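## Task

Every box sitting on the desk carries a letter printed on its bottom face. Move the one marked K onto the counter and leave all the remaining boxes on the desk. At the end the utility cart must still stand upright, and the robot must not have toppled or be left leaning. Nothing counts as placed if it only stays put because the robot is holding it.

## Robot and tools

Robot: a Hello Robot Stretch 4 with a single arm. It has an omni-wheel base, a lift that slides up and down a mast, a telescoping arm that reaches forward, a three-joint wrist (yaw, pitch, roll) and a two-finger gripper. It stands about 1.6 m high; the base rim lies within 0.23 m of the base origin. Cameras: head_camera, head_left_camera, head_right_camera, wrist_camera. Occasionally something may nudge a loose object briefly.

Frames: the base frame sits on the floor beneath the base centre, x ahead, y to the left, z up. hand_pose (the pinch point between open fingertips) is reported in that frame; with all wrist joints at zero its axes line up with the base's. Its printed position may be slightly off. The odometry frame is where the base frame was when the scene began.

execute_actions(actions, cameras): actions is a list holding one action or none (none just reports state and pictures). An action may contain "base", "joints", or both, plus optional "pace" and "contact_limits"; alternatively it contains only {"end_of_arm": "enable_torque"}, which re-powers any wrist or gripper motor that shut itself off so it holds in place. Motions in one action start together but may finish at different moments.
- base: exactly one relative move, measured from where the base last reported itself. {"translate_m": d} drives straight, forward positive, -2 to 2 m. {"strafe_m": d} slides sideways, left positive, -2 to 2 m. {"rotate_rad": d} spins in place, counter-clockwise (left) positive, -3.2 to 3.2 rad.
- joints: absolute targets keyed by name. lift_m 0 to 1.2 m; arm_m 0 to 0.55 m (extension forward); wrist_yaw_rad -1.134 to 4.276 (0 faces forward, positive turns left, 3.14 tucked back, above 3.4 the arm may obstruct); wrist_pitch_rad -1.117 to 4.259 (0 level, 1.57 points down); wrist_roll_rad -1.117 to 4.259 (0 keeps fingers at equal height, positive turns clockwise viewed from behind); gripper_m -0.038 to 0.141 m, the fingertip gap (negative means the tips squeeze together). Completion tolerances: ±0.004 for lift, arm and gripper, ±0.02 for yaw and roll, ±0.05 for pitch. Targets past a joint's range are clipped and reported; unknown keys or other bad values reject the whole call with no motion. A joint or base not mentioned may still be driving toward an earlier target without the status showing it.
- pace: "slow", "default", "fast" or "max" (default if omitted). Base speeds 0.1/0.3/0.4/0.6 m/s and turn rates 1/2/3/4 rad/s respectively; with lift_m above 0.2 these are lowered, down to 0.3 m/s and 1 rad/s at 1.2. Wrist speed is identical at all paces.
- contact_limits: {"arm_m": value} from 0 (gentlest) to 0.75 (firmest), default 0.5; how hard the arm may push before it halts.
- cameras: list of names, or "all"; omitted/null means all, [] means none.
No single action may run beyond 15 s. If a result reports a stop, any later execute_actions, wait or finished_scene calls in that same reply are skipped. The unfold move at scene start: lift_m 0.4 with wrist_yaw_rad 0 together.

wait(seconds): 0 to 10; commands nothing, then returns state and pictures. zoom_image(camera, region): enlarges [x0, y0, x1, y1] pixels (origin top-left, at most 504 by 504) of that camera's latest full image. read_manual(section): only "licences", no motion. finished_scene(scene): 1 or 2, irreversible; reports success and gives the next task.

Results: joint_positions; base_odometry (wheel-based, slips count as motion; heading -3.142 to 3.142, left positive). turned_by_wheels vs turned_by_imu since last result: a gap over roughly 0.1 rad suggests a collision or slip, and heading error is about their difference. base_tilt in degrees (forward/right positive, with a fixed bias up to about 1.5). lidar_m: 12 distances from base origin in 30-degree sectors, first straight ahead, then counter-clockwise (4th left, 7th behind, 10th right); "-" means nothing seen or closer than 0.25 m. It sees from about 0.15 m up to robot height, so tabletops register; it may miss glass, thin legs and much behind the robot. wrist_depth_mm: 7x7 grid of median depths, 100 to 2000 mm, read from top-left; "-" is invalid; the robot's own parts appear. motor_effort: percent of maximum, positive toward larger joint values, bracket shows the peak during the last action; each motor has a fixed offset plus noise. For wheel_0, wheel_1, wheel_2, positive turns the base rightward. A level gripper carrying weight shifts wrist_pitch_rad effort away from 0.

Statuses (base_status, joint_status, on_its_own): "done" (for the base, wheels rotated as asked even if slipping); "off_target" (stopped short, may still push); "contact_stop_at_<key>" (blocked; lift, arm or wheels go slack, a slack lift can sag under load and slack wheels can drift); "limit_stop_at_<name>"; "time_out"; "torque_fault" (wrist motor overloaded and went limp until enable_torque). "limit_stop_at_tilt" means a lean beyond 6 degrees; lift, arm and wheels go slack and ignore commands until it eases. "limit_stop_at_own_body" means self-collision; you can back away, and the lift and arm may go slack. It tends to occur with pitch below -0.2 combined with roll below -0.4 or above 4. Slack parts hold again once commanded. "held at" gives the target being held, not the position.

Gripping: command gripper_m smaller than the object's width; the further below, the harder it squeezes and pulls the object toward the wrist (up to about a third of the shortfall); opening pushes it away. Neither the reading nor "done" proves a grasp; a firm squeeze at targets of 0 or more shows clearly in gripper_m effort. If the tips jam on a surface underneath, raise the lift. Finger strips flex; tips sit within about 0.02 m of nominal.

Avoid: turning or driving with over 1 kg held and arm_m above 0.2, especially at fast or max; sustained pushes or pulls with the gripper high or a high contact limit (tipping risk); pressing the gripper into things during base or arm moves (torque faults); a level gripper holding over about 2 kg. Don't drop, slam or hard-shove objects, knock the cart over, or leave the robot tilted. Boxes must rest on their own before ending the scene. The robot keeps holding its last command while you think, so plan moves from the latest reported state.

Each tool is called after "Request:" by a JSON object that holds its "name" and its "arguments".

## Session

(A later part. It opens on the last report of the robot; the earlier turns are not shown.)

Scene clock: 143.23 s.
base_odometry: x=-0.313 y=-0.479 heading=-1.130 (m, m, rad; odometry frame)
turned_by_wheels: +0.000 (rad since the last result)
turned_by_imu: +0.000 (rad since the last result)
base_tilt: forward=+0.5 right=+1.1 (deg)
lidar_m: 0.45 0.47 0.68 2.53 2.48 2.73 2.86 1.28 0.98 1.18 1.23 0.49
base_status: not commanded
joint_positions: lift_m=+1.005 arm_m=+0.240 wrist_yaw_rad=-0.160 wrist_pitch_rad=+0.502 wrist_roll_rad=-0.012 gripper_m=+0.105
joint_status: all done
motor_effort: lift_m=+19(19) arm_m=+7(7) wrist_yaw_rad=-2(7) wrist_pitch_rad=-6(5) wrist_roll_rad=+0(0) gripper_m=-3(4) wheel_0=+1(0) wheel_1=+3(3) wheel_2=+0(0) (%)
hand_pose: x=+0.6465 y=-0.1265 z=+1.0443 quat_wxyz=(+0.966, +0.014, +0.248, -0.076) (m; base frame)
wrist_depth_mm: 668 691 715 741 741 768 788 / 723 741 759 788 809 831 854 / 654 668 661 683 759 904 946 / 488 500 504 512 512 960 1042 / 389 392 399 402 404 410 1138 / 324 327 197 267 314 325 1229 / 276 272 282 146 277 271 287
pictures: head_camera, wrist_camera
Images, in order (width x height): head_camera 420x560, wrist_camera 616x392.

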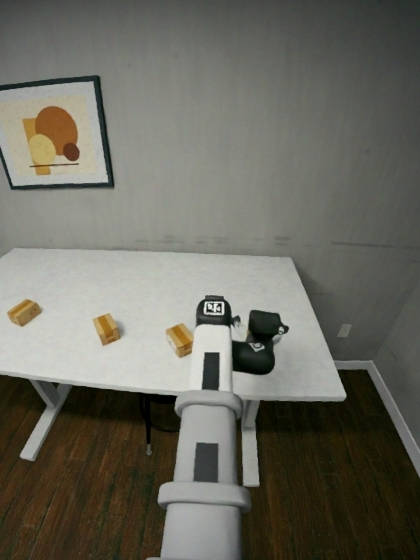

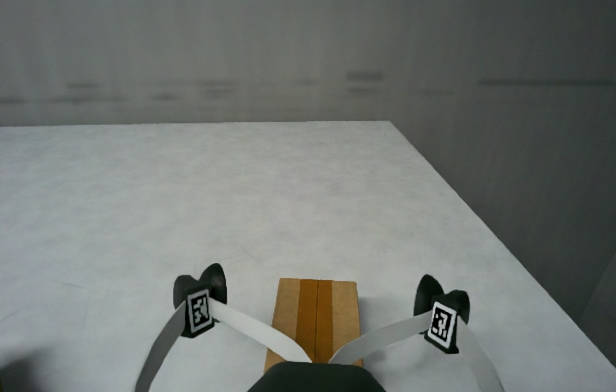

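Request:
{"name": "execute_actions", "arguments": {"actions": [{"joints": {"lift_m": 0.95, "wrist_yaw_rad": -0.148, "gripper_m": 0.08}, "pace": "fast"}], "cameras": ["wrist_camera"]}}

Request:
{"name": "execute_actions", "arguments": {"actions": [{"joints": {"gripper_m": 0.02}}], "cameras": ["wrist_camera"]}}

Request:
{"name": "execute_actions", "arguments": {"actions": [{"base": {"strafe_m": 0.2}, "joints": {"lift_m": 1.005, "wrist_pitch_rad": -1.1, "wrist_roll_rad": 1.9, "arm_m": 0.2, "wrist_yaw_rad": 0.7}, "pace": "max"}], "cameras": ["head_camera"]}}

Request:
{"name": "zoom_image", "arguments": {"camera": "head_camera", "region": [150, 140, 270, 260]}}

Scene clock: 154.87 s.
base_odometry: x=-0.313 y=-0.479 heading=-1.130 (m, m, rad; odometry frame)
turned_by_wheels: +0.000 (rad since the last result)
turned_by_imu: -0.001 (rad since the last result)
base_tilt: forward=+0.4 right=+1.1 (deg)
lidar_m: 0.44 0.47 0.67 2.53 2.48 2.71 2.84 1.27 0.96 1.18 1.23 0.48
base_status: not commanded
joint_positions: lift_m=+0.950 arm_m=+0.240 wrist_yaw_rad=-0.148 wrist_pitch_rad=+0.502 wrist_roll_rad=-0.012 gripper_m=+0.080
joint_status: all done
motor_effort: lift_m=+16(18) arm_m=+7(7) wrist_yaw_rad=+0(0) wrist_pitch_rad=-4(6) wrist_roll_rad=+3(2) gripper_m=-3(1) wheel_0=+0(0) wheel_1=+3(3) wheel_2=+1(0) (%)
hand_pose: x=+0.6479 y=-0.1238 z=+0.9896 quat_wxyz=(+0.966, +0.013, +0.248, -0.070) (m; base frame)
wrist_depth_mm: 676 683 723 723 741 768 788 / 723 723 759 768 788 820 842 / 512 521 530 539 544 891 917 / 384 387 394 394 399 404 1008 / 306 307 312 235 304 320 336 / 253 256 193 194 196 263 264 / 216 211 220 145 216 217 225
pictures: wrist_camera
Images, in order (width x height): wrist_camera 616x392.

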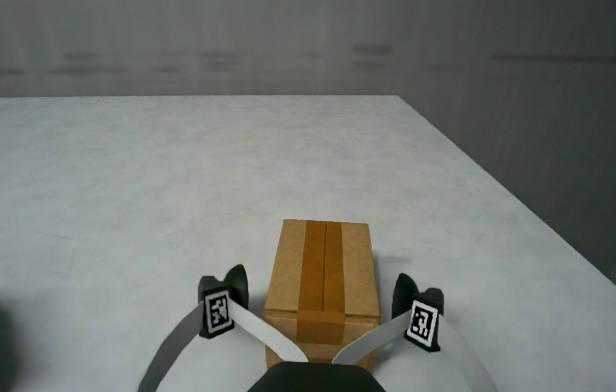

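Scene clock: 156.27 s.
base_odometry: x=-0.313 y=-0.479 heading=-1.130 (m, m, rad; odometry frame)
turned_by_wheels: +0.000 (rad since the last result)
turned_by_imu: +0.000 (rad since the last result)
base_tilt: forward=+0.6 right=+1.1 (deg)
lidar_m: 0.44 0.47 0.66 2.53 2.47 2.69 2.87 1.29 0.97 1.18 1.21 0.49
base_status: not commanded
joint_positions: lift_m=+0.950 arm_m=+0.240 wrist_yaw_rad=-0.148 wrist_pitch_rad=+0.503 wrist_roll_rad=-0.012 gripper_m=+0.020
joint_status: all done
motor_effort: lift_m=+16(16) arm_m=+6(7) wrist_yaw_rad=-1(0) wrist_pitch_rad=-8(9) wrist_roll_rad=+1(0) gripper_m=-17(17) wheel_0=+0(1) wheel_1=+3(3) wheel_2=+0(0) (%)
hand_pose: x=+0.6478 y=-0.1238 z=+0.9894 quat_wxyz=(+0.966, +0.013, +0.248, -0.070) (m; base frame)
wrist_depth_mm: 676 699 715 723 750 768 778 / 715 732 732 759 798 820 854 / 508 517 521 530 539 878 904 / 379 384 389 394 397 404 1008 / 303 306 309 224 303 317 334 / 252 255 186 185 193 263 264 / 216 210 213 182 209 211 224
pictures: wrist_camera
Images, in order (width x height): wrist_camera 616x392.

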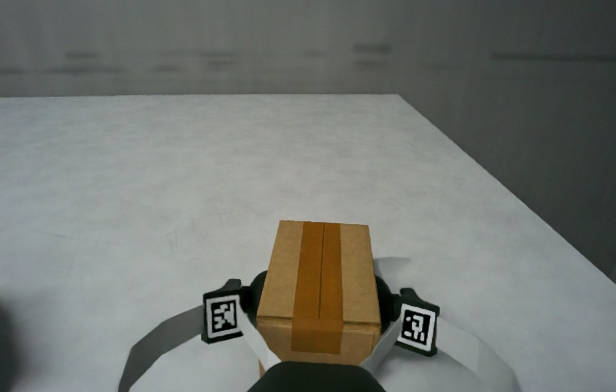

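Scene clock: 158.03 s.
base_odometry: x=-0.132 y=-0.394 heading=-1.130 (m, m, rad; odometry frame)
turned_by_wheels: +0.000 (rad since the last result)
turned_by_imu: -0.001 (rad since the last result)
base_tilt: forward=+0.4 right=+1.1 (deg)
lidar_m: 0.45 0.49 0.69 2.34 2.30 2.47 2.87 1.59 1.14 1.38 0.66 0.48
base_status: done
joint_positions: lift_m=+1.005 arm_m=+0.201 wrist_yaw_rad=+0.700 wrist_pitch_rad=-1.098 wrist_roll_rad=+1.900 gripper_m=+0.020
joint_status: all done
motor_effort: lift_m=+20(25) arm_m=-6(7) wrist_yaw_rad=+0(6) wrist_pitch_rad=-6(17) wrist_roll_rad=+3(7) gripper_m=-17(18) wheel_0=-1(11) wheel_1=-1(8) wheel_2=+1(1) (%)
hand_pose: x=+0.5288 y=+0.0178 z=+1.4400 quat_wxyz=(+0.321, +0.756, -0.047, +0.569) (m; base frame)
wrist_depth_mm: 1078 1182 1229 1060 931 809 715 / 1060 1118 1255 1281 1060 931 809 / 1025 1118 1255 1397 1281 1078 931 / 1025 1098 1229 1366 1499 1281 1098 / 991 1078 1182 224 1464 1576 1308 / 976 1060 187 185 193 1661 1661 / 946 1008 1118 182 1366 169 1808
pictures: head_camera
Images, in order (width x height): head_camera 420x560.

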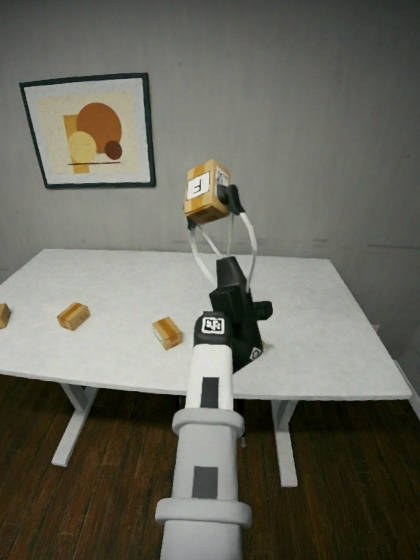

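Region (150, 140, 270, 260) of head_camera's 420x560 image, scaled by 4.200, with more detail than that image has.

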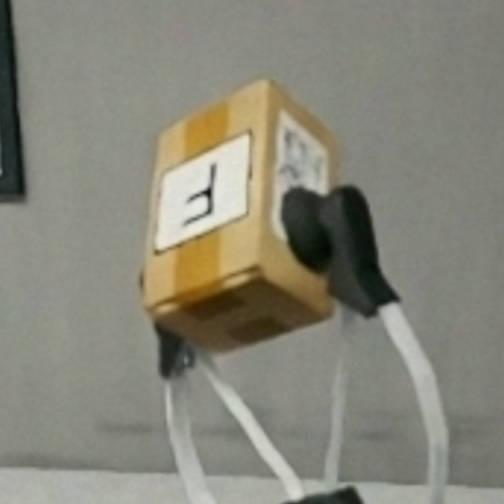

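Request:
{"name": "execute_actions", "arguments": {"actions": [{"base": {"strafe_m": 0.648}, "joints": {"lift_m": 1.01, "wrist_pitch_rad": 0.5, "wrist_roll_rad": -0.012, "wrist_yaw_rad": 0.2, "arm_m": 0.45}, "pace": "max"}], "cameras": ["head_camera", "wrist_camera"]}}

Scene clock: 175.67 s.
base_odometry: x=+0.454 y=-0.117 heading=-1.130 (m, m, rad; odometry frame)
turned_by_wheels: +0.000 (rad since the last result)
turned_by_imu: -0.004 (rad since the last result)
base_tilt: forward=+0.4 right=+1.1 (deg)
lidar_m: 0.45 0.49 1.35 1.67 1.79 1.86 2.88 2.91 1.82 1.77 0.67 0.49
base_status: done
joint_positions: lift_m=+1.010 arm_m=+0.449 wrist_yaw_rad=+0.200 wrist_pitch_rad=+0.503 wrist_roll_rad=-0.012 gripper_m=+0.020
joint_status: all done
motor_effort: lift_m=+19(21) arm_m=+6(8) wrist_yaw_rad=-1(6) wrist_pitch_rad=-8(9) wrist_roll_rad=-2(3) gripper_m=-18(19) wheel_0=-1(12) wheel_1=-1(11) wheel_2=+0(1) (%)
hand_pose: x=+0.8849 y=-0.0354 z=+1.0491 quat_wxyz=(+0.964, -0.030, +0.247, +0.098) (m; base frame)
wrist_depth_mm: 609 574 544 517 488 469 449 / 661 615 585 549 521 504 484 / 723 676 627 603 569 530 508 / 798 500 508 512 521 521 530 / 394 399 404 224 397 413 415 / 329 332 186 186 193 343 342 / 281 274 278 182 272 273 289
pictures: head_camera, wrist_camera
Images, in order (width x height): head_camera 420x560, wrist_camera 616x392.

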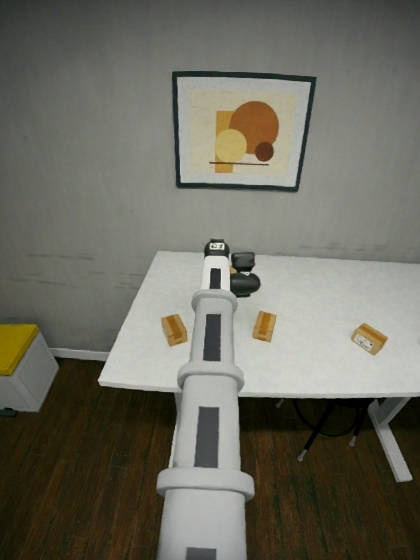

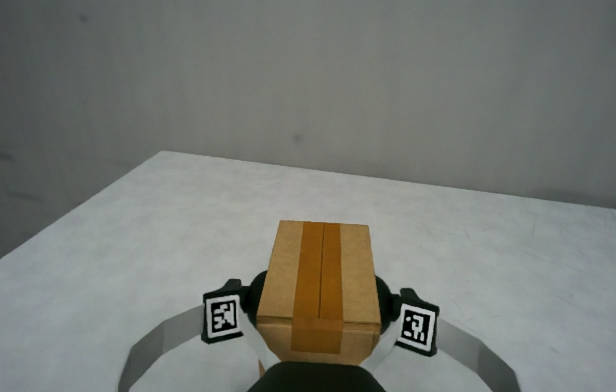

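Request:
{"name": "zoom_image", "arguments": {"camera": "head_camera", "region": [150, 290, 290, 370]}}

Request:
{"name": "execute_actions", "arguments": {"actions": [{"joints": {"lift_m": 0.95, "gripper_m": 0.034}, "pace": "fast"}], "cameras": []}}

Request:
{"name": "execute_actions", "arguments": {"actions": [{"joints": {"gripper_m": 0.07}}], "cameras": ["wrist_camera"]}}

Request:
{"name": "execute_actions", "arguments": {"actions": [{"joints": {"lift_m": 1.005, "gripper_m": 0.085}, "pace": "max"}], "cameras": []}}

Region (150, 290, 290, 370) of head_camera's 420x560 image, scaled by 3.600, with more detail than that image has; it fills the top 288 rows of this view, and the rest is white.

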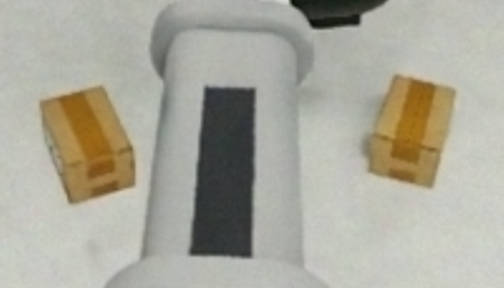

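Scene clock: 180.07 s.
base_odometry: x=+0.454 y=-0.117 heading=-1.130 (m, m, rad; odometry frame)
turned_by_wheels: +0.000 (rad since the last result)
turned_by_imu: -0.001 (rad since the last result)
base_tilt: forward=+0.6 right=+1.1 (deg)
lidar_m: 0.46 0.47 1.36 1.68 1.77 1.88 2.89 2.91 1.82 1.78 0.66 0.49
base_status: not commanded
joint_positions: lift_m=+0.950 arm_m=+0.449 wrist_yaw_rad=+0.200 wrist_pitch_rad=+0.503 wrist_roll_rad=-0.012 gripper_m=+0.034
joint_status: all done
motor_effort: lift_m=+16(19) arm_m=+7(7) wrist_yaw_rad=-2(2) wrist_pitch_rad=-7(8) wrist_roll_rad=+0(1) gripper_m=-13(17) wheel_0=-2(2) wheel_1=-1(1) wheel_2=+0(0) (%)
hand_pose: x=+0.8849 y=-0.0354 z=+0.9893 quat_wxyz=(+0.964, -0.030, +0.247, +0.098) (m; base frame)
wrist_depth_mm: 603 569 544 521 492 469 449 / 654 621 580 554 525 500 480 / 699 517 525 525 544 525 500 / 379 384 389 392 397 399 402 / 303 306 307 228 303 315 320 / 251 254 191 188 193 262 263 / 215 209 215 166 208 210 222
pictures: none
No camera images: the call's "cameras" was empty. Leave "cameras" out to get every camera's image.

Scene clock: 181.20 s.
base_odometry: x=+0.454 y=-0.117 heading=-1.130 (m, m, rad; odometry frame)
turned_by_wheels: +0.000 (rad since the last result)
turned_by_imu: +0.000 (rad since the last result)
base_tilt: forward=+0.6 right=+1.1 (deg)
lidar_m: 0.45 0.48 1.36 1.68 1.78 1.87 2.88 2.91 1.79 1.80 0.67 0.50
base_status: not commanded
joint_positions: lift_m=+0.950 arm_m=+0.449 wrist_yaw_rad=+0.200 wrist_pitch_rad=+0.502 wrist_roll_rad=-0.012 gripper_m=+0.070
joint_status: all done
motor_effort: lift_m=+17(16) arm_m=+7(7) wrist_yaw_rad=-1(1) wrist_pitch_rad=-6(9) wrist_roll_rad=+1(2) gripper_m=-3(12) wheel_0=-1(2) wheel_1=-1(1) wheel_2=+1(0) (%)
hand_pose: x=+0.8850 y=-0.0354 z=+0.9895 quat_wxyz=(+0.964, -0.030, +0.247, +0.098) (m; base frame)
wrist_depth_mm: 603 569 549 517 492 466 449 / 661 615 585 554 535 500 480 / 715 525 530 530 544 525 504 / 384 387 389 394 399 402 410 / 303 306 307 234 303 319 320 / 252 254 197 193 195 260 263 / 216 211 218 145 216 216 223
pictures: wrist_camera
Images, in order (width x height): wrist_camera 616x392.

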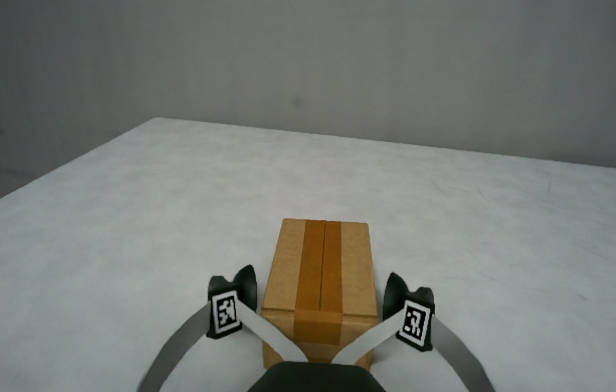

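Scene clock: 182.07 s.
base_odometry: x=+0.454 y=-0.117 heading=-1.130 (m, m, rad; odometry frame)
turned_by_wheels: +0.000 (rad since the last result)
turned_by_imu: +0.000 (rad since the last result)
base_tilt: forward=+0.5 right=+1.2 (deg)
lidar_m: 0.46 0.49 1.36 1.67 1.78 1.90 2.87 2.91 1.80 1.80 0.65 0.49
base_status: not commanded
joint_positions: lift_m=+1.005 arm_m=+0.449 wrist_yaw_rad=+0.200 wrist_pitch_rad=+0.502 wrist_roll_rad=-0.012 gripper_m=+0.085
joint_status: all done
motor_effort: lift_m=+19(19) arm_m=+6(6) wrist_yaw_rad=-2(2) wrist_pitch_rad=-4(5) wrist_roll_rad=+1(0) gripper_m=-5(3) wheel_0=-1(2) wheel_1=-1(1) wheel_2=+0(1) (%)
hand_pose: x=+0.8850 y=-0.0354 z=+1.0443 quat_wxyz=(+0.964, -0.030, +0.246, +0.098) (m; base frame)
wrist_depth_mm: 603 574 544 512 496 469 449 / 654 621 574 559 521 500 480 / 723 676 621 597 559 530 512 / 778 496 496 504 508 512 535 / 387 394 397 402 404 404 410 / 322 327 195 266 249 336 336 / 274 271 281 145 276 276 286
pictures: none
No camera images: the call's "cameras" was empty. Leave "cameras" out to get every camera's image.

Request:
{"name": "execute_actions", "arguments": {"actions": []}}

Scene clock: 194.97 s.
base_odometry: x=+0.454 y=-0.117 heading=-1.130 (m, m, rad; odometry frame)
turned_by_wheels: +0.000 (rad since the last result)
turned_by_imu: -0.001 (rad since the last result)
base_tilt: forward=+0.4 right=+1.0 (deg)
lidar_m: 0.45 0.49 1.35 1.68 1.77 1.87 2.88 2.93 1.81 1.77 0.67 0.49
base_status: not commanded
joint_positions: lift_m=+1.005 arm_m=+0.449 wrist_yaw_rad=+0.200 wrist_pitch_rad=+0.502 wrist_roll_rad=-0.012 gripper_m=+0.085
joint_status: all done
motor_effort: lift_m=+19(19) arm_m=+6(6) wrist_yaw_rad=-1(2) wrist_pitch_rad=-4(5) wrist_roll_rad=+0(0) gripper_m=-1(3) wheel_0=-1(2) wheel_1=-1(1) wheel_2=+0(1) (%)
hand_pose: x=+0.8850 y=-0.0354 z=+1.0443 quat_wxyz=(+0.964, -0.030, +0.246, +0.098) (m; base frame)
wrist_depth_mm: 609 574 544 517 496 469 449 / 647 621 591 554 525 500 477 / 723 668 621 597 559 535 512 / 778 492 500 508 512 517 535 / 392 392 399 399 402 407 410 / 324 327 195 265 250 336 336 / 277 270 281 145 276 277 286
pictures: head_camera, head_left_camera, head_right_camera, wrist_camera
Images, in order (width x height): head_camera 420x560, head_left_camera 420x672, head_right_camera 420x672, wrist_camera 616x392.

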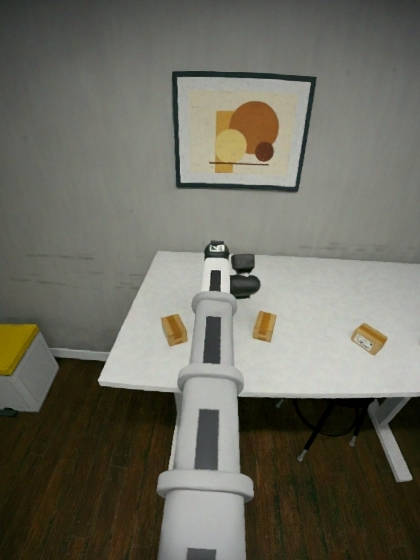

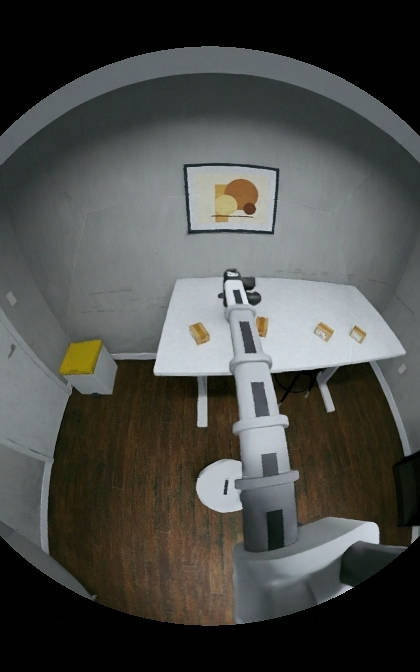

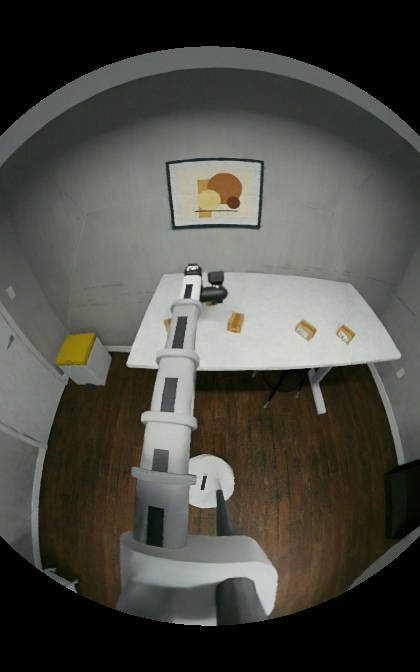

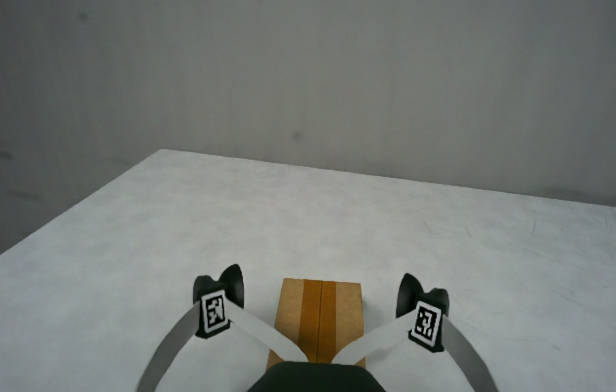

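Request:
{"name": "execute_actions", "arguments": {"actions": [{"joints": {"arm_m": 0.305, "wrist_yaw_rad": -0.33, "gripper_m": 0.105}, "pace": "fast"}], "cameras": ["head_camera", "wrist_camera"]}}

Scene clock: 201.03 s.
base_odometry: x=+0.454 y=-0.117 heading=-1.130 (m, m, rad; odometry frame)
turned_by_wheels: +0.000 (rad since the last result)
turned_by_imu: -0.001 (rad since the last result)
base_tilt: forward=+0.5 right=+1.2 (deg)
lidar_m: 0.45 0.50 1.36 1.68 1.77 1.88 2.88 2.92 1.83 1.79 0.66 0.49
base_status: not commanded
joint_positions: lift_m=+1.005 arm_m=+0.306 wrist_yaw_rad=-0.330 wrist_pitch_rad=+0.502 wrist_roll_rad=-0.012 gripper_m=+0.105
joint_status: all done
motor_effort: lift_m=+20(19) arm_m=-6(7) wrist_yaw_rad=-1(8) wrist_pitch_rad=-5(7) wrist_roll_rad=+0(1) gripper_m=-2(1) wheel_0=-2(1) wheel_1=-1(1) wheel_2=+0(0) (%)
hand_pose: x=+0.6880 y=-0.1647 z=+1.0443 quat_wxyz=(+0.956, +0.035, +0.246, -0.158) (m; base frame)
wrist_depth_mm: 591 621 668 707 759 809 878 / 627 661 707 759 820 891 931 / 654 661 668 691 699 707 723 / 492 418 500 504 517 521 525 / 389 364 399 404 407 407 410 / 322 329 198 266 324 327 338 / 276 272 281 146 277 271 287
pictures: head_camera, wrist_camera
Images, in order (width x height): head_camera 420x560, wrist_camera 616x392.

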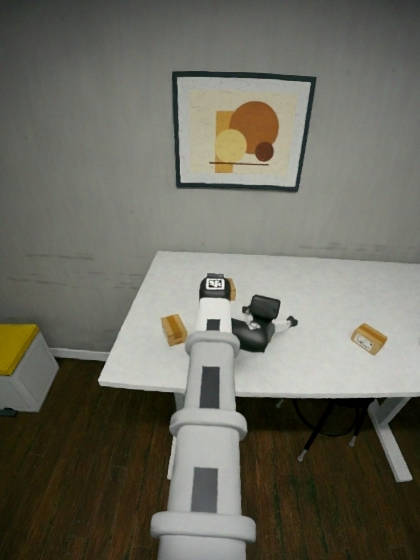

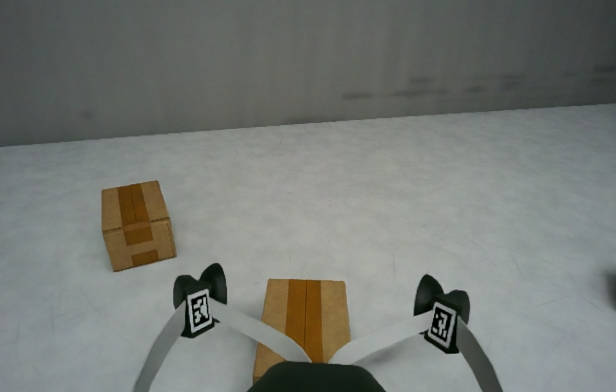

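Request:
{"name": "execute_actions", "arguments": {"actions": [{"joints": {"lift_m": 0.95, "arm_m": 0.302, "wrist_yaw_rad": -0.285, "gripper_m": 0.08}, "pace": "fast"}], "cameras": ["wrist_camera"]}}

Request:
{"name": "execute_actions", "arguments": {"actions": [{"joints": {"gripper_m": 0.02}, "pace": "fast"}], "cameras": ["wrist_camera"]}}

Scene clock: 207.37 s.
base_odometry: x=+0.454 y=-0.117 heading=-1.130 (m, m, rad; odometry frame)
turned_by_wheels: +0.000 (rad since the last result)
turned_by_imu: -0.001 (rad since the last result)
base_tilt: forward=+0.5 right=+1.1 (deg)
lidar_m: 0.45 0.48 1.37 1.67 1.79 1.88 2.87 2.93 1.81 1.77 0.68 0.48
base_status: not commanded
joint_positions: lift_m=+0.950 arm_m=+0.303 wrist_yaw_rad=-0.285 wrist_pitch_rad=+0.502 wrist_roll_rad=-0.012 gripper_m=+0.080
joint_status: all done
motor_effort: lift_m=+16(20) arm_m=-7(7) wrist_yaw_rad=-1(1) wrist_pitch_rad=-3(6) wrist_roll_rad=+1(1) gripper_m=-3(2) wheel_0=-1(1) wheel_1=-1(1) wheel_2=+1(0) (%)
hand_pose: x=+0.6922 y=-0.1550 z=+0.9896 quat_wxyz=(+0.959, +0.030, +0.247, -0.136) (m; base frame)
wrist_depth_mm: 591 634 661 707 741 788 842 / 627 668 691 741 778 831 878 / 512 488 525 535 549 554 569 / 382 343 389 399 399 404 410 / 304 309 310 236 304 319 322 / 252 255 194 194 196 264 264 / 216 212 220 144 216 217 224
pictures: wrist_camera
Images, in order (width x height): wrist_camera 616x392.

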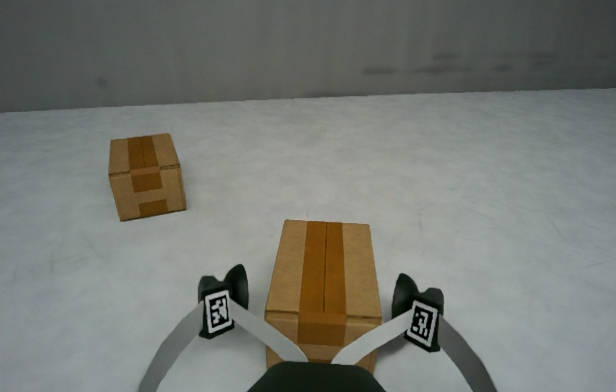

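Scene clock: 208.77 s.
base_odometry: x=+0.454 y=-0.117 heading=-1.130 (m, m, rad; odometry frame)
turned_by_wheels: +0.000 (rad since the last result)
turned_by_imu: +0.000 (rad since the last result)
base_tilt: forward=+0.6 right=+1.1 (deg)
lidar_m: 0.44 0.49 1.36 1.68 1.78 1.88 2.89 2.91 1.80 1.78 0.68 0.49
base_status: not commanded
joint_positions: lift_m=+0.950 arm_m=+0.303 wrist_yaw_rad=-0.285 wrist_pitch_rad=+0.503 wrist_roll_rad=-0.012 gripper_m=+0.020
joint_status: all done
motor_effort: lift_m=+16(16) arm_m=-6(7) wrist_yaw_rad=+0(1) wrist_pitch_rad=-8(5) wrist_roll_rad=+0(1) gripper_m=-16(18) wheel_0=-2(2) wheel_1=-1(1) wheel_2=+1(1) (%)
hand_pose: x=+0.6921 y=-0.1550 z=+0.9894 quat_wxyz=(+0.959, +0.030, +0.247, -0.136) (m; base frame)
wrist_depth_mm: 597 627 661 699 741 788 842 / 634 661 707 732 768 831 878 / 512 480 521 535 544 554 564 / 379 345 389 394 399 402 413 / 303 306 310 224 303 319 320 / 252 254 186 185 193 263 264 / 215 210 214 181 209 210 224
pictures: wrist_camera
Images, in order (width x height): wrist_camera 616x392.

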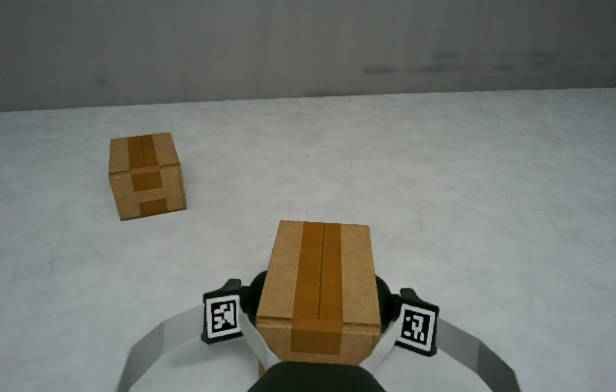

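Request:
{"name": "execute_actions", "arguments": {"actions": [{"joints": {"lift_m": 1.005, "arm_m": 0.2, "wrist_yaw_rad": 0.7, "wrist_pitch_rad": -1.1, "wrist_roll_rad": 1.9}, "pace": "fast"}], "cameras": ["head_camera"]}}

Request:
{"name": "zoom_image", "arguments": {"camera": "head_camera", "region": [130, 110, 290, 270]}}

Scene clock: 213.83 s.
base_odometry: x=+0.454 y=-0.117 heading=-1.130 (m, m, rad; odometry frame)
turned_by_wheels: +0.000 (rad since the last result)
turned_by_imu: -0.001 (rad since the last result)
base_tilt: forward=+0.5 right=+1.0 (deg)
lidar_m: 0.46 0.49 1.35 1.67 1.79 1.88 2.88 2.92 1.81 1.78 0.67 0.50
base_status: not commanded
joint_positions: lift_m=+1.005 arm_m=+0.201 wrist_yaw_rad=+0.700 wrist_pitch_rad=-1.098 wrist_roll_rad=+1.900 gripper_m=+0.020
joint_status: all done
motor_effort: lift_m=+20(24) arm_m=-6(7) wrist_yaw_rad=-1(6) wrist_pitch_rad=-5(16) wrist_roll_rad=+3(8) gripper_m=-17(18) wheel_0=-1(1) wheel_1=-1(1) wheel_2=+0(1) (%)
hand_pose: x=+0.5288 y=+0.0177 z=+1.4399 quat_wxyz=(+0.321, +0.756, -0.047, +0.569) (m; base frame)
wrist_depth_mm: 1078 1160 1229 1060 917 809 715 / 1042 1138 1281 1255 1078 917 809 / 1025 1098 1281 1366 1281 1060 931 / 1008 1098 1205 1336 1464 1281 1098 / 1008 1098 1182 224 1537 1576 1308 / 976 1060 186 185 193 1618 1661 / 946 1008 1098 181 1366 169 1756
pictures: head_camera
Images, in order (width x height): head_camera 420x560.

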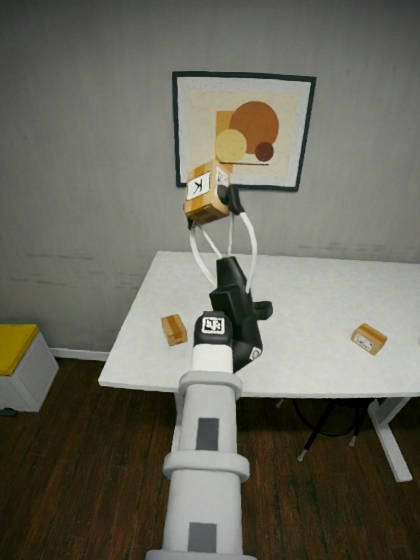

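Region (130, 110, 290, 270) of head_camera's 420x560 image, scaled by 3.150, with more detail than that image has.

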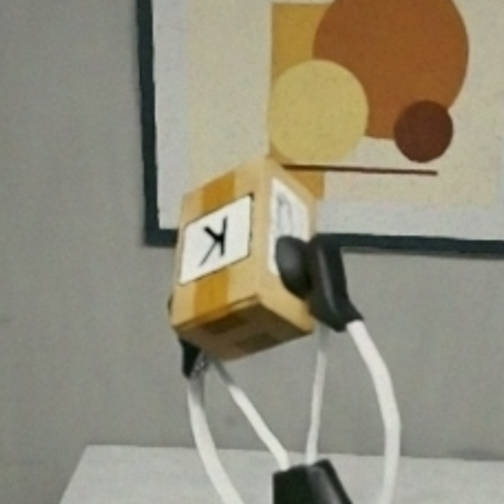

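Request:
{"name": "execute_actions", "arguments": {"actions": [{"base": {"rotate_rad": -3.1}, "joints": {"lift_m": 0.5, "arm_m": 0.0, "wrist_yaw_rad": 0.0, "wrist_pitch_rad": -1.0, "wrist_roll_rad": -0.012}, "pace": "max"}]}}

Scene clock: 235.83 s.
base_odometry: x=+0.454 y=-0.117 heading=+2.054 (m, m, rad; odometry frame)
turned_by_wheels: -3.099 (rad since the last result)
turned_by_imu: -3.110 (rad since the last result)
base_tilt: forward=+0.4 right=+1.1 (deg)
lidar_m: 2.84 2.83 1.79 1.77 0.64 0.48 0.46 0.49 1.37 1.68 1.80 1.88
base_status: done
joint_positions: lift_m=+0.500 arm_m=+0.001 wrist_yaw_rad=+0.000 wrist_pitch_rad=-0.998 wrist_roll_rad=-0.012 gripper_m=+0.020
joint_status: all done
motor_effort: lift_m=+17(16) arm_m=-7(6) wrist_yaw_rad=-1(9) wrist_pitch_rad=-5(9) wrist_roll_rad=+0(3) gripper_m=-17(16) wheel_0=+3(8) wheel_1=+2(9) wheel_2=+2(8) (%)
hand_pose: x=+0.3284 y=-0.0874 z=+0.9207 quat_wxyz=(+0.878, -0.005, -0.479, -0.003) (m; base frame)
wrist_depth_mm: 1618 1576 1576 1537 1537 1499 1464 / 1708 1661 1708 1661 1661 1618 1576 / 1863 1863 1863 1863 1756 1756 1756 / - - - - 1921 1983 1921 / - - - 224 - - - / - - 187 185 193 - - / - - - 180 - - -
pictures: head_camera, head_left_camera, head_right_camera, wrist_camera
Images, in order (width x height): head_camera 420x560, head_left_camera 420x672, head_right_camera 420x672, wrist_camera 616x392.

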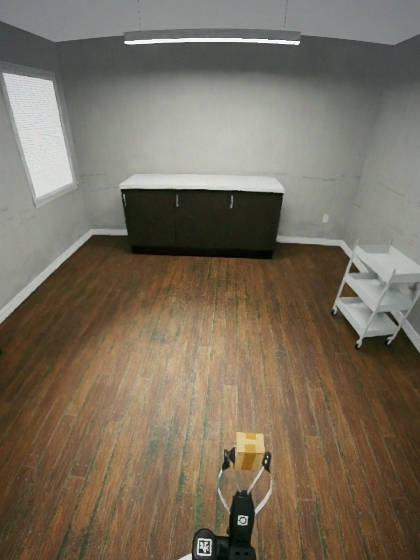

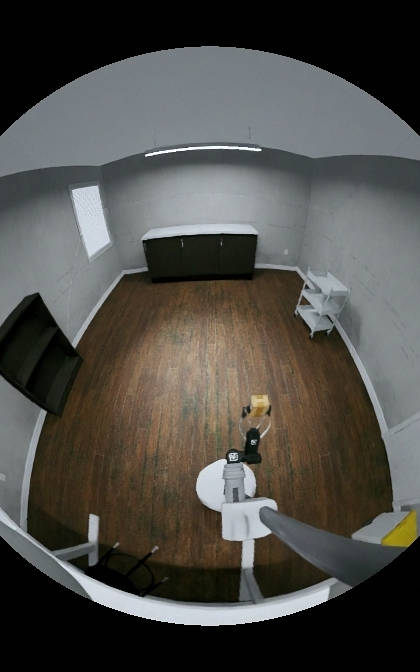

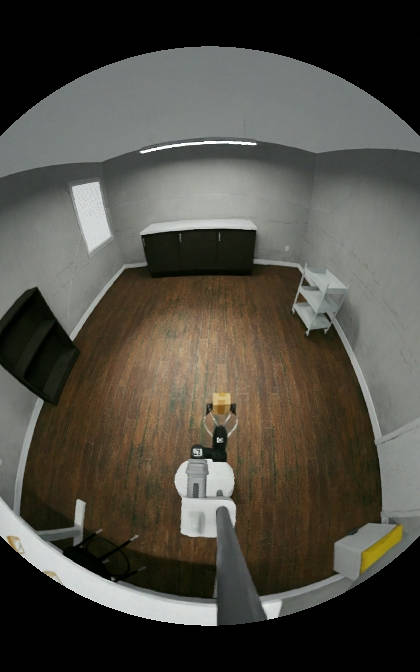

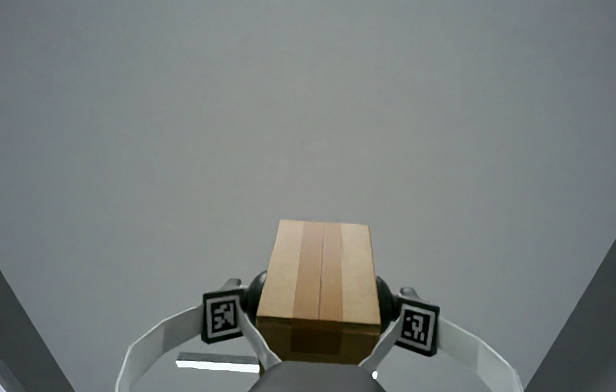

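Request:
{"name": "zoom_image", "arguments": {"camera": "head_camera", "region": [110, 160, 300, 270]}}

Region (110, 160, 300, 270) of head_camera's 420x560 image, scaled by 2.653, with more detail than that image has; it fills the top 292 rows of this view, and the rest is white.

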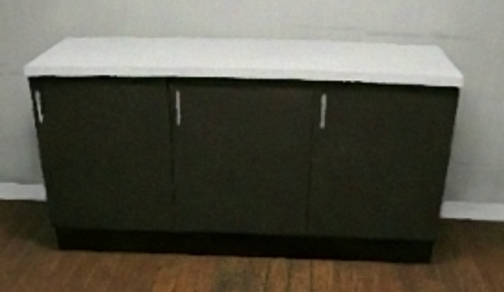

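Request:
{"name": "execute_actions", "arguments": {"actions": [{"base": {"translate_m": 2.0}, "joints": {"lift_m": 0.965, "arm_m": 0.54, "wrist_yaw_rad": 0.0, "wrist_pitch_rad": 0.5, "wrist_roll_rad": -0.012}, "pace": "max"}], "cameras": ["head_camera", "wrist_camera"]}}

Scene clock: 253.73 s.
base_odometry: x=-0.475 y=+1.654 heading=+2.054 (m, m, rad; odometry frame)
turned_by_wheels: +0.000 (rad since the last result)
turned_by_imu: -0.004 (rad since the last result)
base_tilt: forward=+0.5 right=+1.2 (deg)
lidar_m: 0.82 0.87 1.19 1.97 1.88 2.67 2.72 2.46 1.18 1.10 1.85 0.87
base_status: done
joint_positions: lift_m=+0.965 arm_m=+0.539 wrist_yaw_rad=+0.000 wrist_pitch_rad=+0.503 wrist_roll_rad=-0.012 gripper_m=+0.020
joint_status: all done
motor_effort: lift_m=+19(22) arm_m=+6(7) wrist_yaw_rad=-2(2) wrist_pitch_rad=-8(7) wrist_roll_rad=+0(1) gripper_m=-19(19) wheel_0=+1(11) wheel_1=+0(7) wheel_2=+1(15) (%)
hand_pose: x=+0.9626 y=-0.0874 z=+1.0041 quat_wxyz=(+0.969, -0.006, +0.249, +0.002) (m; base frame)
wrist_depth_mm: 661 661 654 647 634 621 615 / 715 715 699 683 676 676 668 / 654 661 661 676 707 691 691 / 488 488 496 504 512 512 517 / 389 389 394 224 389 402 407 / 322 325 187 185 193 334 336 / 274 268 272 181 267 267 283
pictures: head_camera, wrist_camera
Images, in order (width x height): head_camera 420x560, wrist_camera 616x392.

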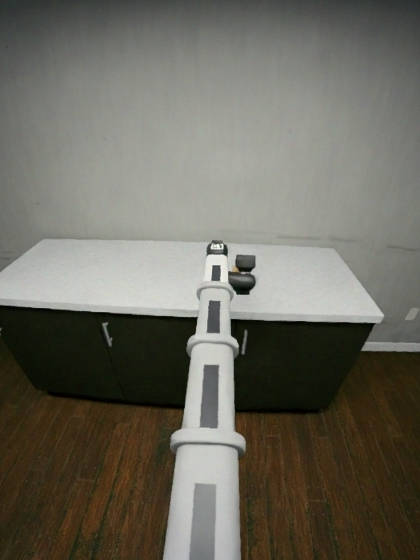

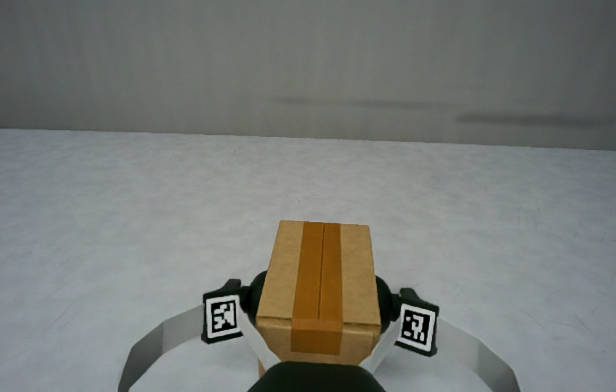

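Request:
{"name": "execute_actions", "arguments": {"actions": [{"base": {"translate_m": 0.05}, "joints": {"lift_m": 0.912, "gripper_m": 0.034}, "pace": "fast"}], "cameras": ["wrist_camera"]}}

Scene clock: 264.63 s.
base_odometry: x=-0.498 y=+1.698 heading=+2.054 (m, m, rad; odometry frame)
turned_by_wheels: +0.000 (rad since the last result)
turned_by_imu: -0.001 (rad since the last result)
base_tilt: forward=+0.4 right=+1.0 (deg)
lidar_m: 0.77 0.82 1.13 1.98 1.90 2.69 2.74 2.45 1.18 1.10 1.85 0.81
base_status: done
joint_positions: lift_m=+0.912 arm_m=+0.539 wrist_yaw_rad=+0.000 wrist_pitch_rad=+0.503 wrist_roll_rad=-0.012 gripper_m=+0.034
joint_status: all done
motor_effort: lift_m=+16(16) arm_m=+7(6) wrist_yaw_rad=-2(2) wrist_pitch_rad=-9(9) wrist_roll_rad=+0(1) gripper_m=-12(16) wheel_0=+1(6) wheel_1=+1(6) wheel_2=+0(9) (%)
hand_pose: x=+0.9626 y=-0.0874 z=+0.9513 quat_wxyz=(+0.969, -0.006, +0.249, +0.002) (m; base frame)
wrist_depth_mm: 621 609 609 597 585 585 569 / 661 661 647 640 634 621 621 / 512 517 530 535 544 554 569 / 384 382 392 394 399 402 407 / 306 307 312 228 304 319 322 / 252 255 190 187 193 264 264 / 216 211 216 165 210 212 224
pictures: wrist_camera
Images, in order (width x height): wrist_camera 616x392.

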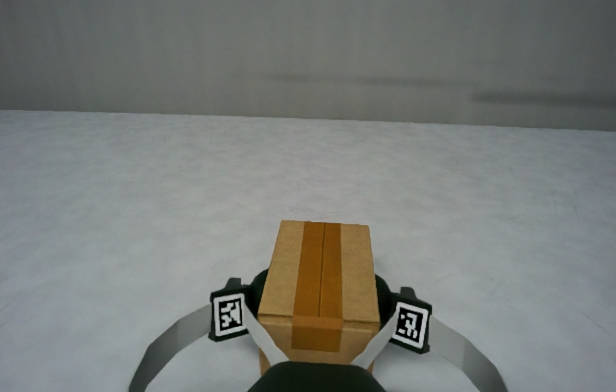

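Height matches the desk pick-up height. Release.

Request:
{"name": "execute_actions", "arguments": {"actions": [{"joints": {"gripper_m": 0.08}, "pace": "fast"}], "cameras": ["wrist_camera"]}}

Request:
{"name": "execute_actions", "arguments": {"actions": [{"joints": {"arm_m": 0.43, "gripper_m": 0.09}, "pace": "fast"}], "cameras": ["head_camera", "wrist_camera"]}}

Scene clock: 276.87 s.
base_odometry: x=-0.498 y=+1.698 heading=+2.054 (m, m, rad; odometry frame)
turned_by_wheels: +0.000 (rad since the last result)
turned_by_imu: -0.001 (rad since the last result)
base_tilt: forward=+0.4 right=+1.1 (deg)
lidar_m: 0.79 0.82 1.13 1.97 1.89 2.71 2.76 2.47 1.17 1.12 1.87 0.81
base_status: not commanded
joint_positions: lift_m=+0.912 arm_m=+0.539 wrist_yaw_rad=+0.000 wrist_pitch_rad=+0.502 wrist_roll_rad=-0.012 gripper_m=+0.080
joint_status: all done
motor_effort: lift_m=+16(16) arm_m=+6(7) wrist_yaw_rad=-2(1) wrist_pitch_rad=-4(7) wrist_roll_rad=-1(2) gripper_m=-2(11) wheel_0=+2(1) wheel_1=+1(1) wheel_2=+0(0) (%)
hand_pose: x=+0.9627 y=-0.0874 z=+0.9515 quat_wxyz=(+0.969, -0.006, +0.249, +0.002) (m; base frame)
wrist_depth_mm: 621 615 609 597 591 580 569 / 668 661 654 634 627 627 609 / 517 521 530 535 544 559 569 / 384 387 397 397 402 407 410 / 306 309 314 236 306 322 322 / 254 257 195 195 196 265 266 / 216 213 221 145 217 217 225
pictures: wrist_camera
Images, in order (width x height): wrist_camera 616x392.

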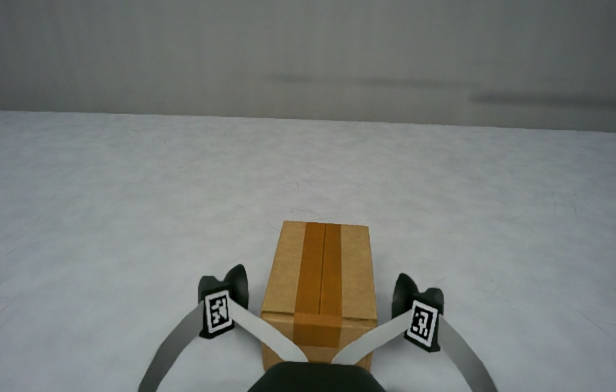

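Scene clock: 278.00 s.
base_odometry: x=-0.498 y=+1.698 heading=+2.054 (m, m, rad; odometry frame)
turned_by_wheels: +0.000 (rad since the last result)
turned_by_imu: +0.000 (rad since the last result)
base_tilt: forward=+0.4 right=+1.1 (deg)
lidar_m: 0.78 0.83 1.12 1.96 1.89 2.72 2.70 2.44 1.17 1.10 1.86 0.80
base_status: not commanded
joint_positions: lift_m=+0.912 arm_m=+0.431 wrist_yaw_rad=+0.000 wrist_pitch_rad=+0.502 wrist_roll_rad=-0.012 gripper_m=+0.090
joint_status: all done
motor_effort: lift_m=+16(16) arm_m=-6(6) wrist_yaw_rad=-1(2) wrist_pitch_rad=-7(8) wrist_roll_rad=+1(2) gripper_m=-3(3) wheel_0=+1(2) wheel_1=+1(1) wheel_2=+0(0) (%)
hand_pose: x=+0.8550 y=-0.0875 z=+0.9515 quat_wxyz=(+0.969, -0.006, +0.248, +0.001) (m; base frame)
wrist_depth_mm: 723 715 691 699 676 676 668 / 759 750 750 741 732 723 715 / 517 525 530 539 549 559 564 / 387 389 392 314 402 410 413 / 306 310 310 298 319 322 322 / 255 258 197 262 246 265 265 / 218 214 221 145 218 218 224
pictures: head_camera, wrist_camera
Images, in order (width x height): head_camera 420x560, wrist_camera 616x392.

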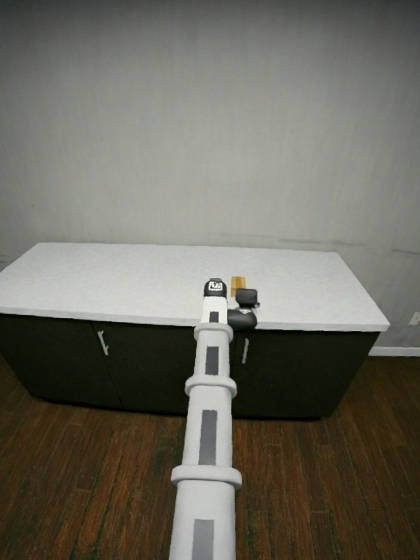

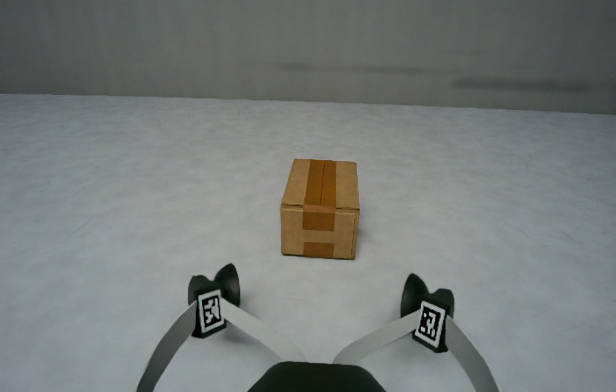

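Request:
{"name": "finished_scene", "arguments": {"scene": 2}}

The scene is finished: the task was done.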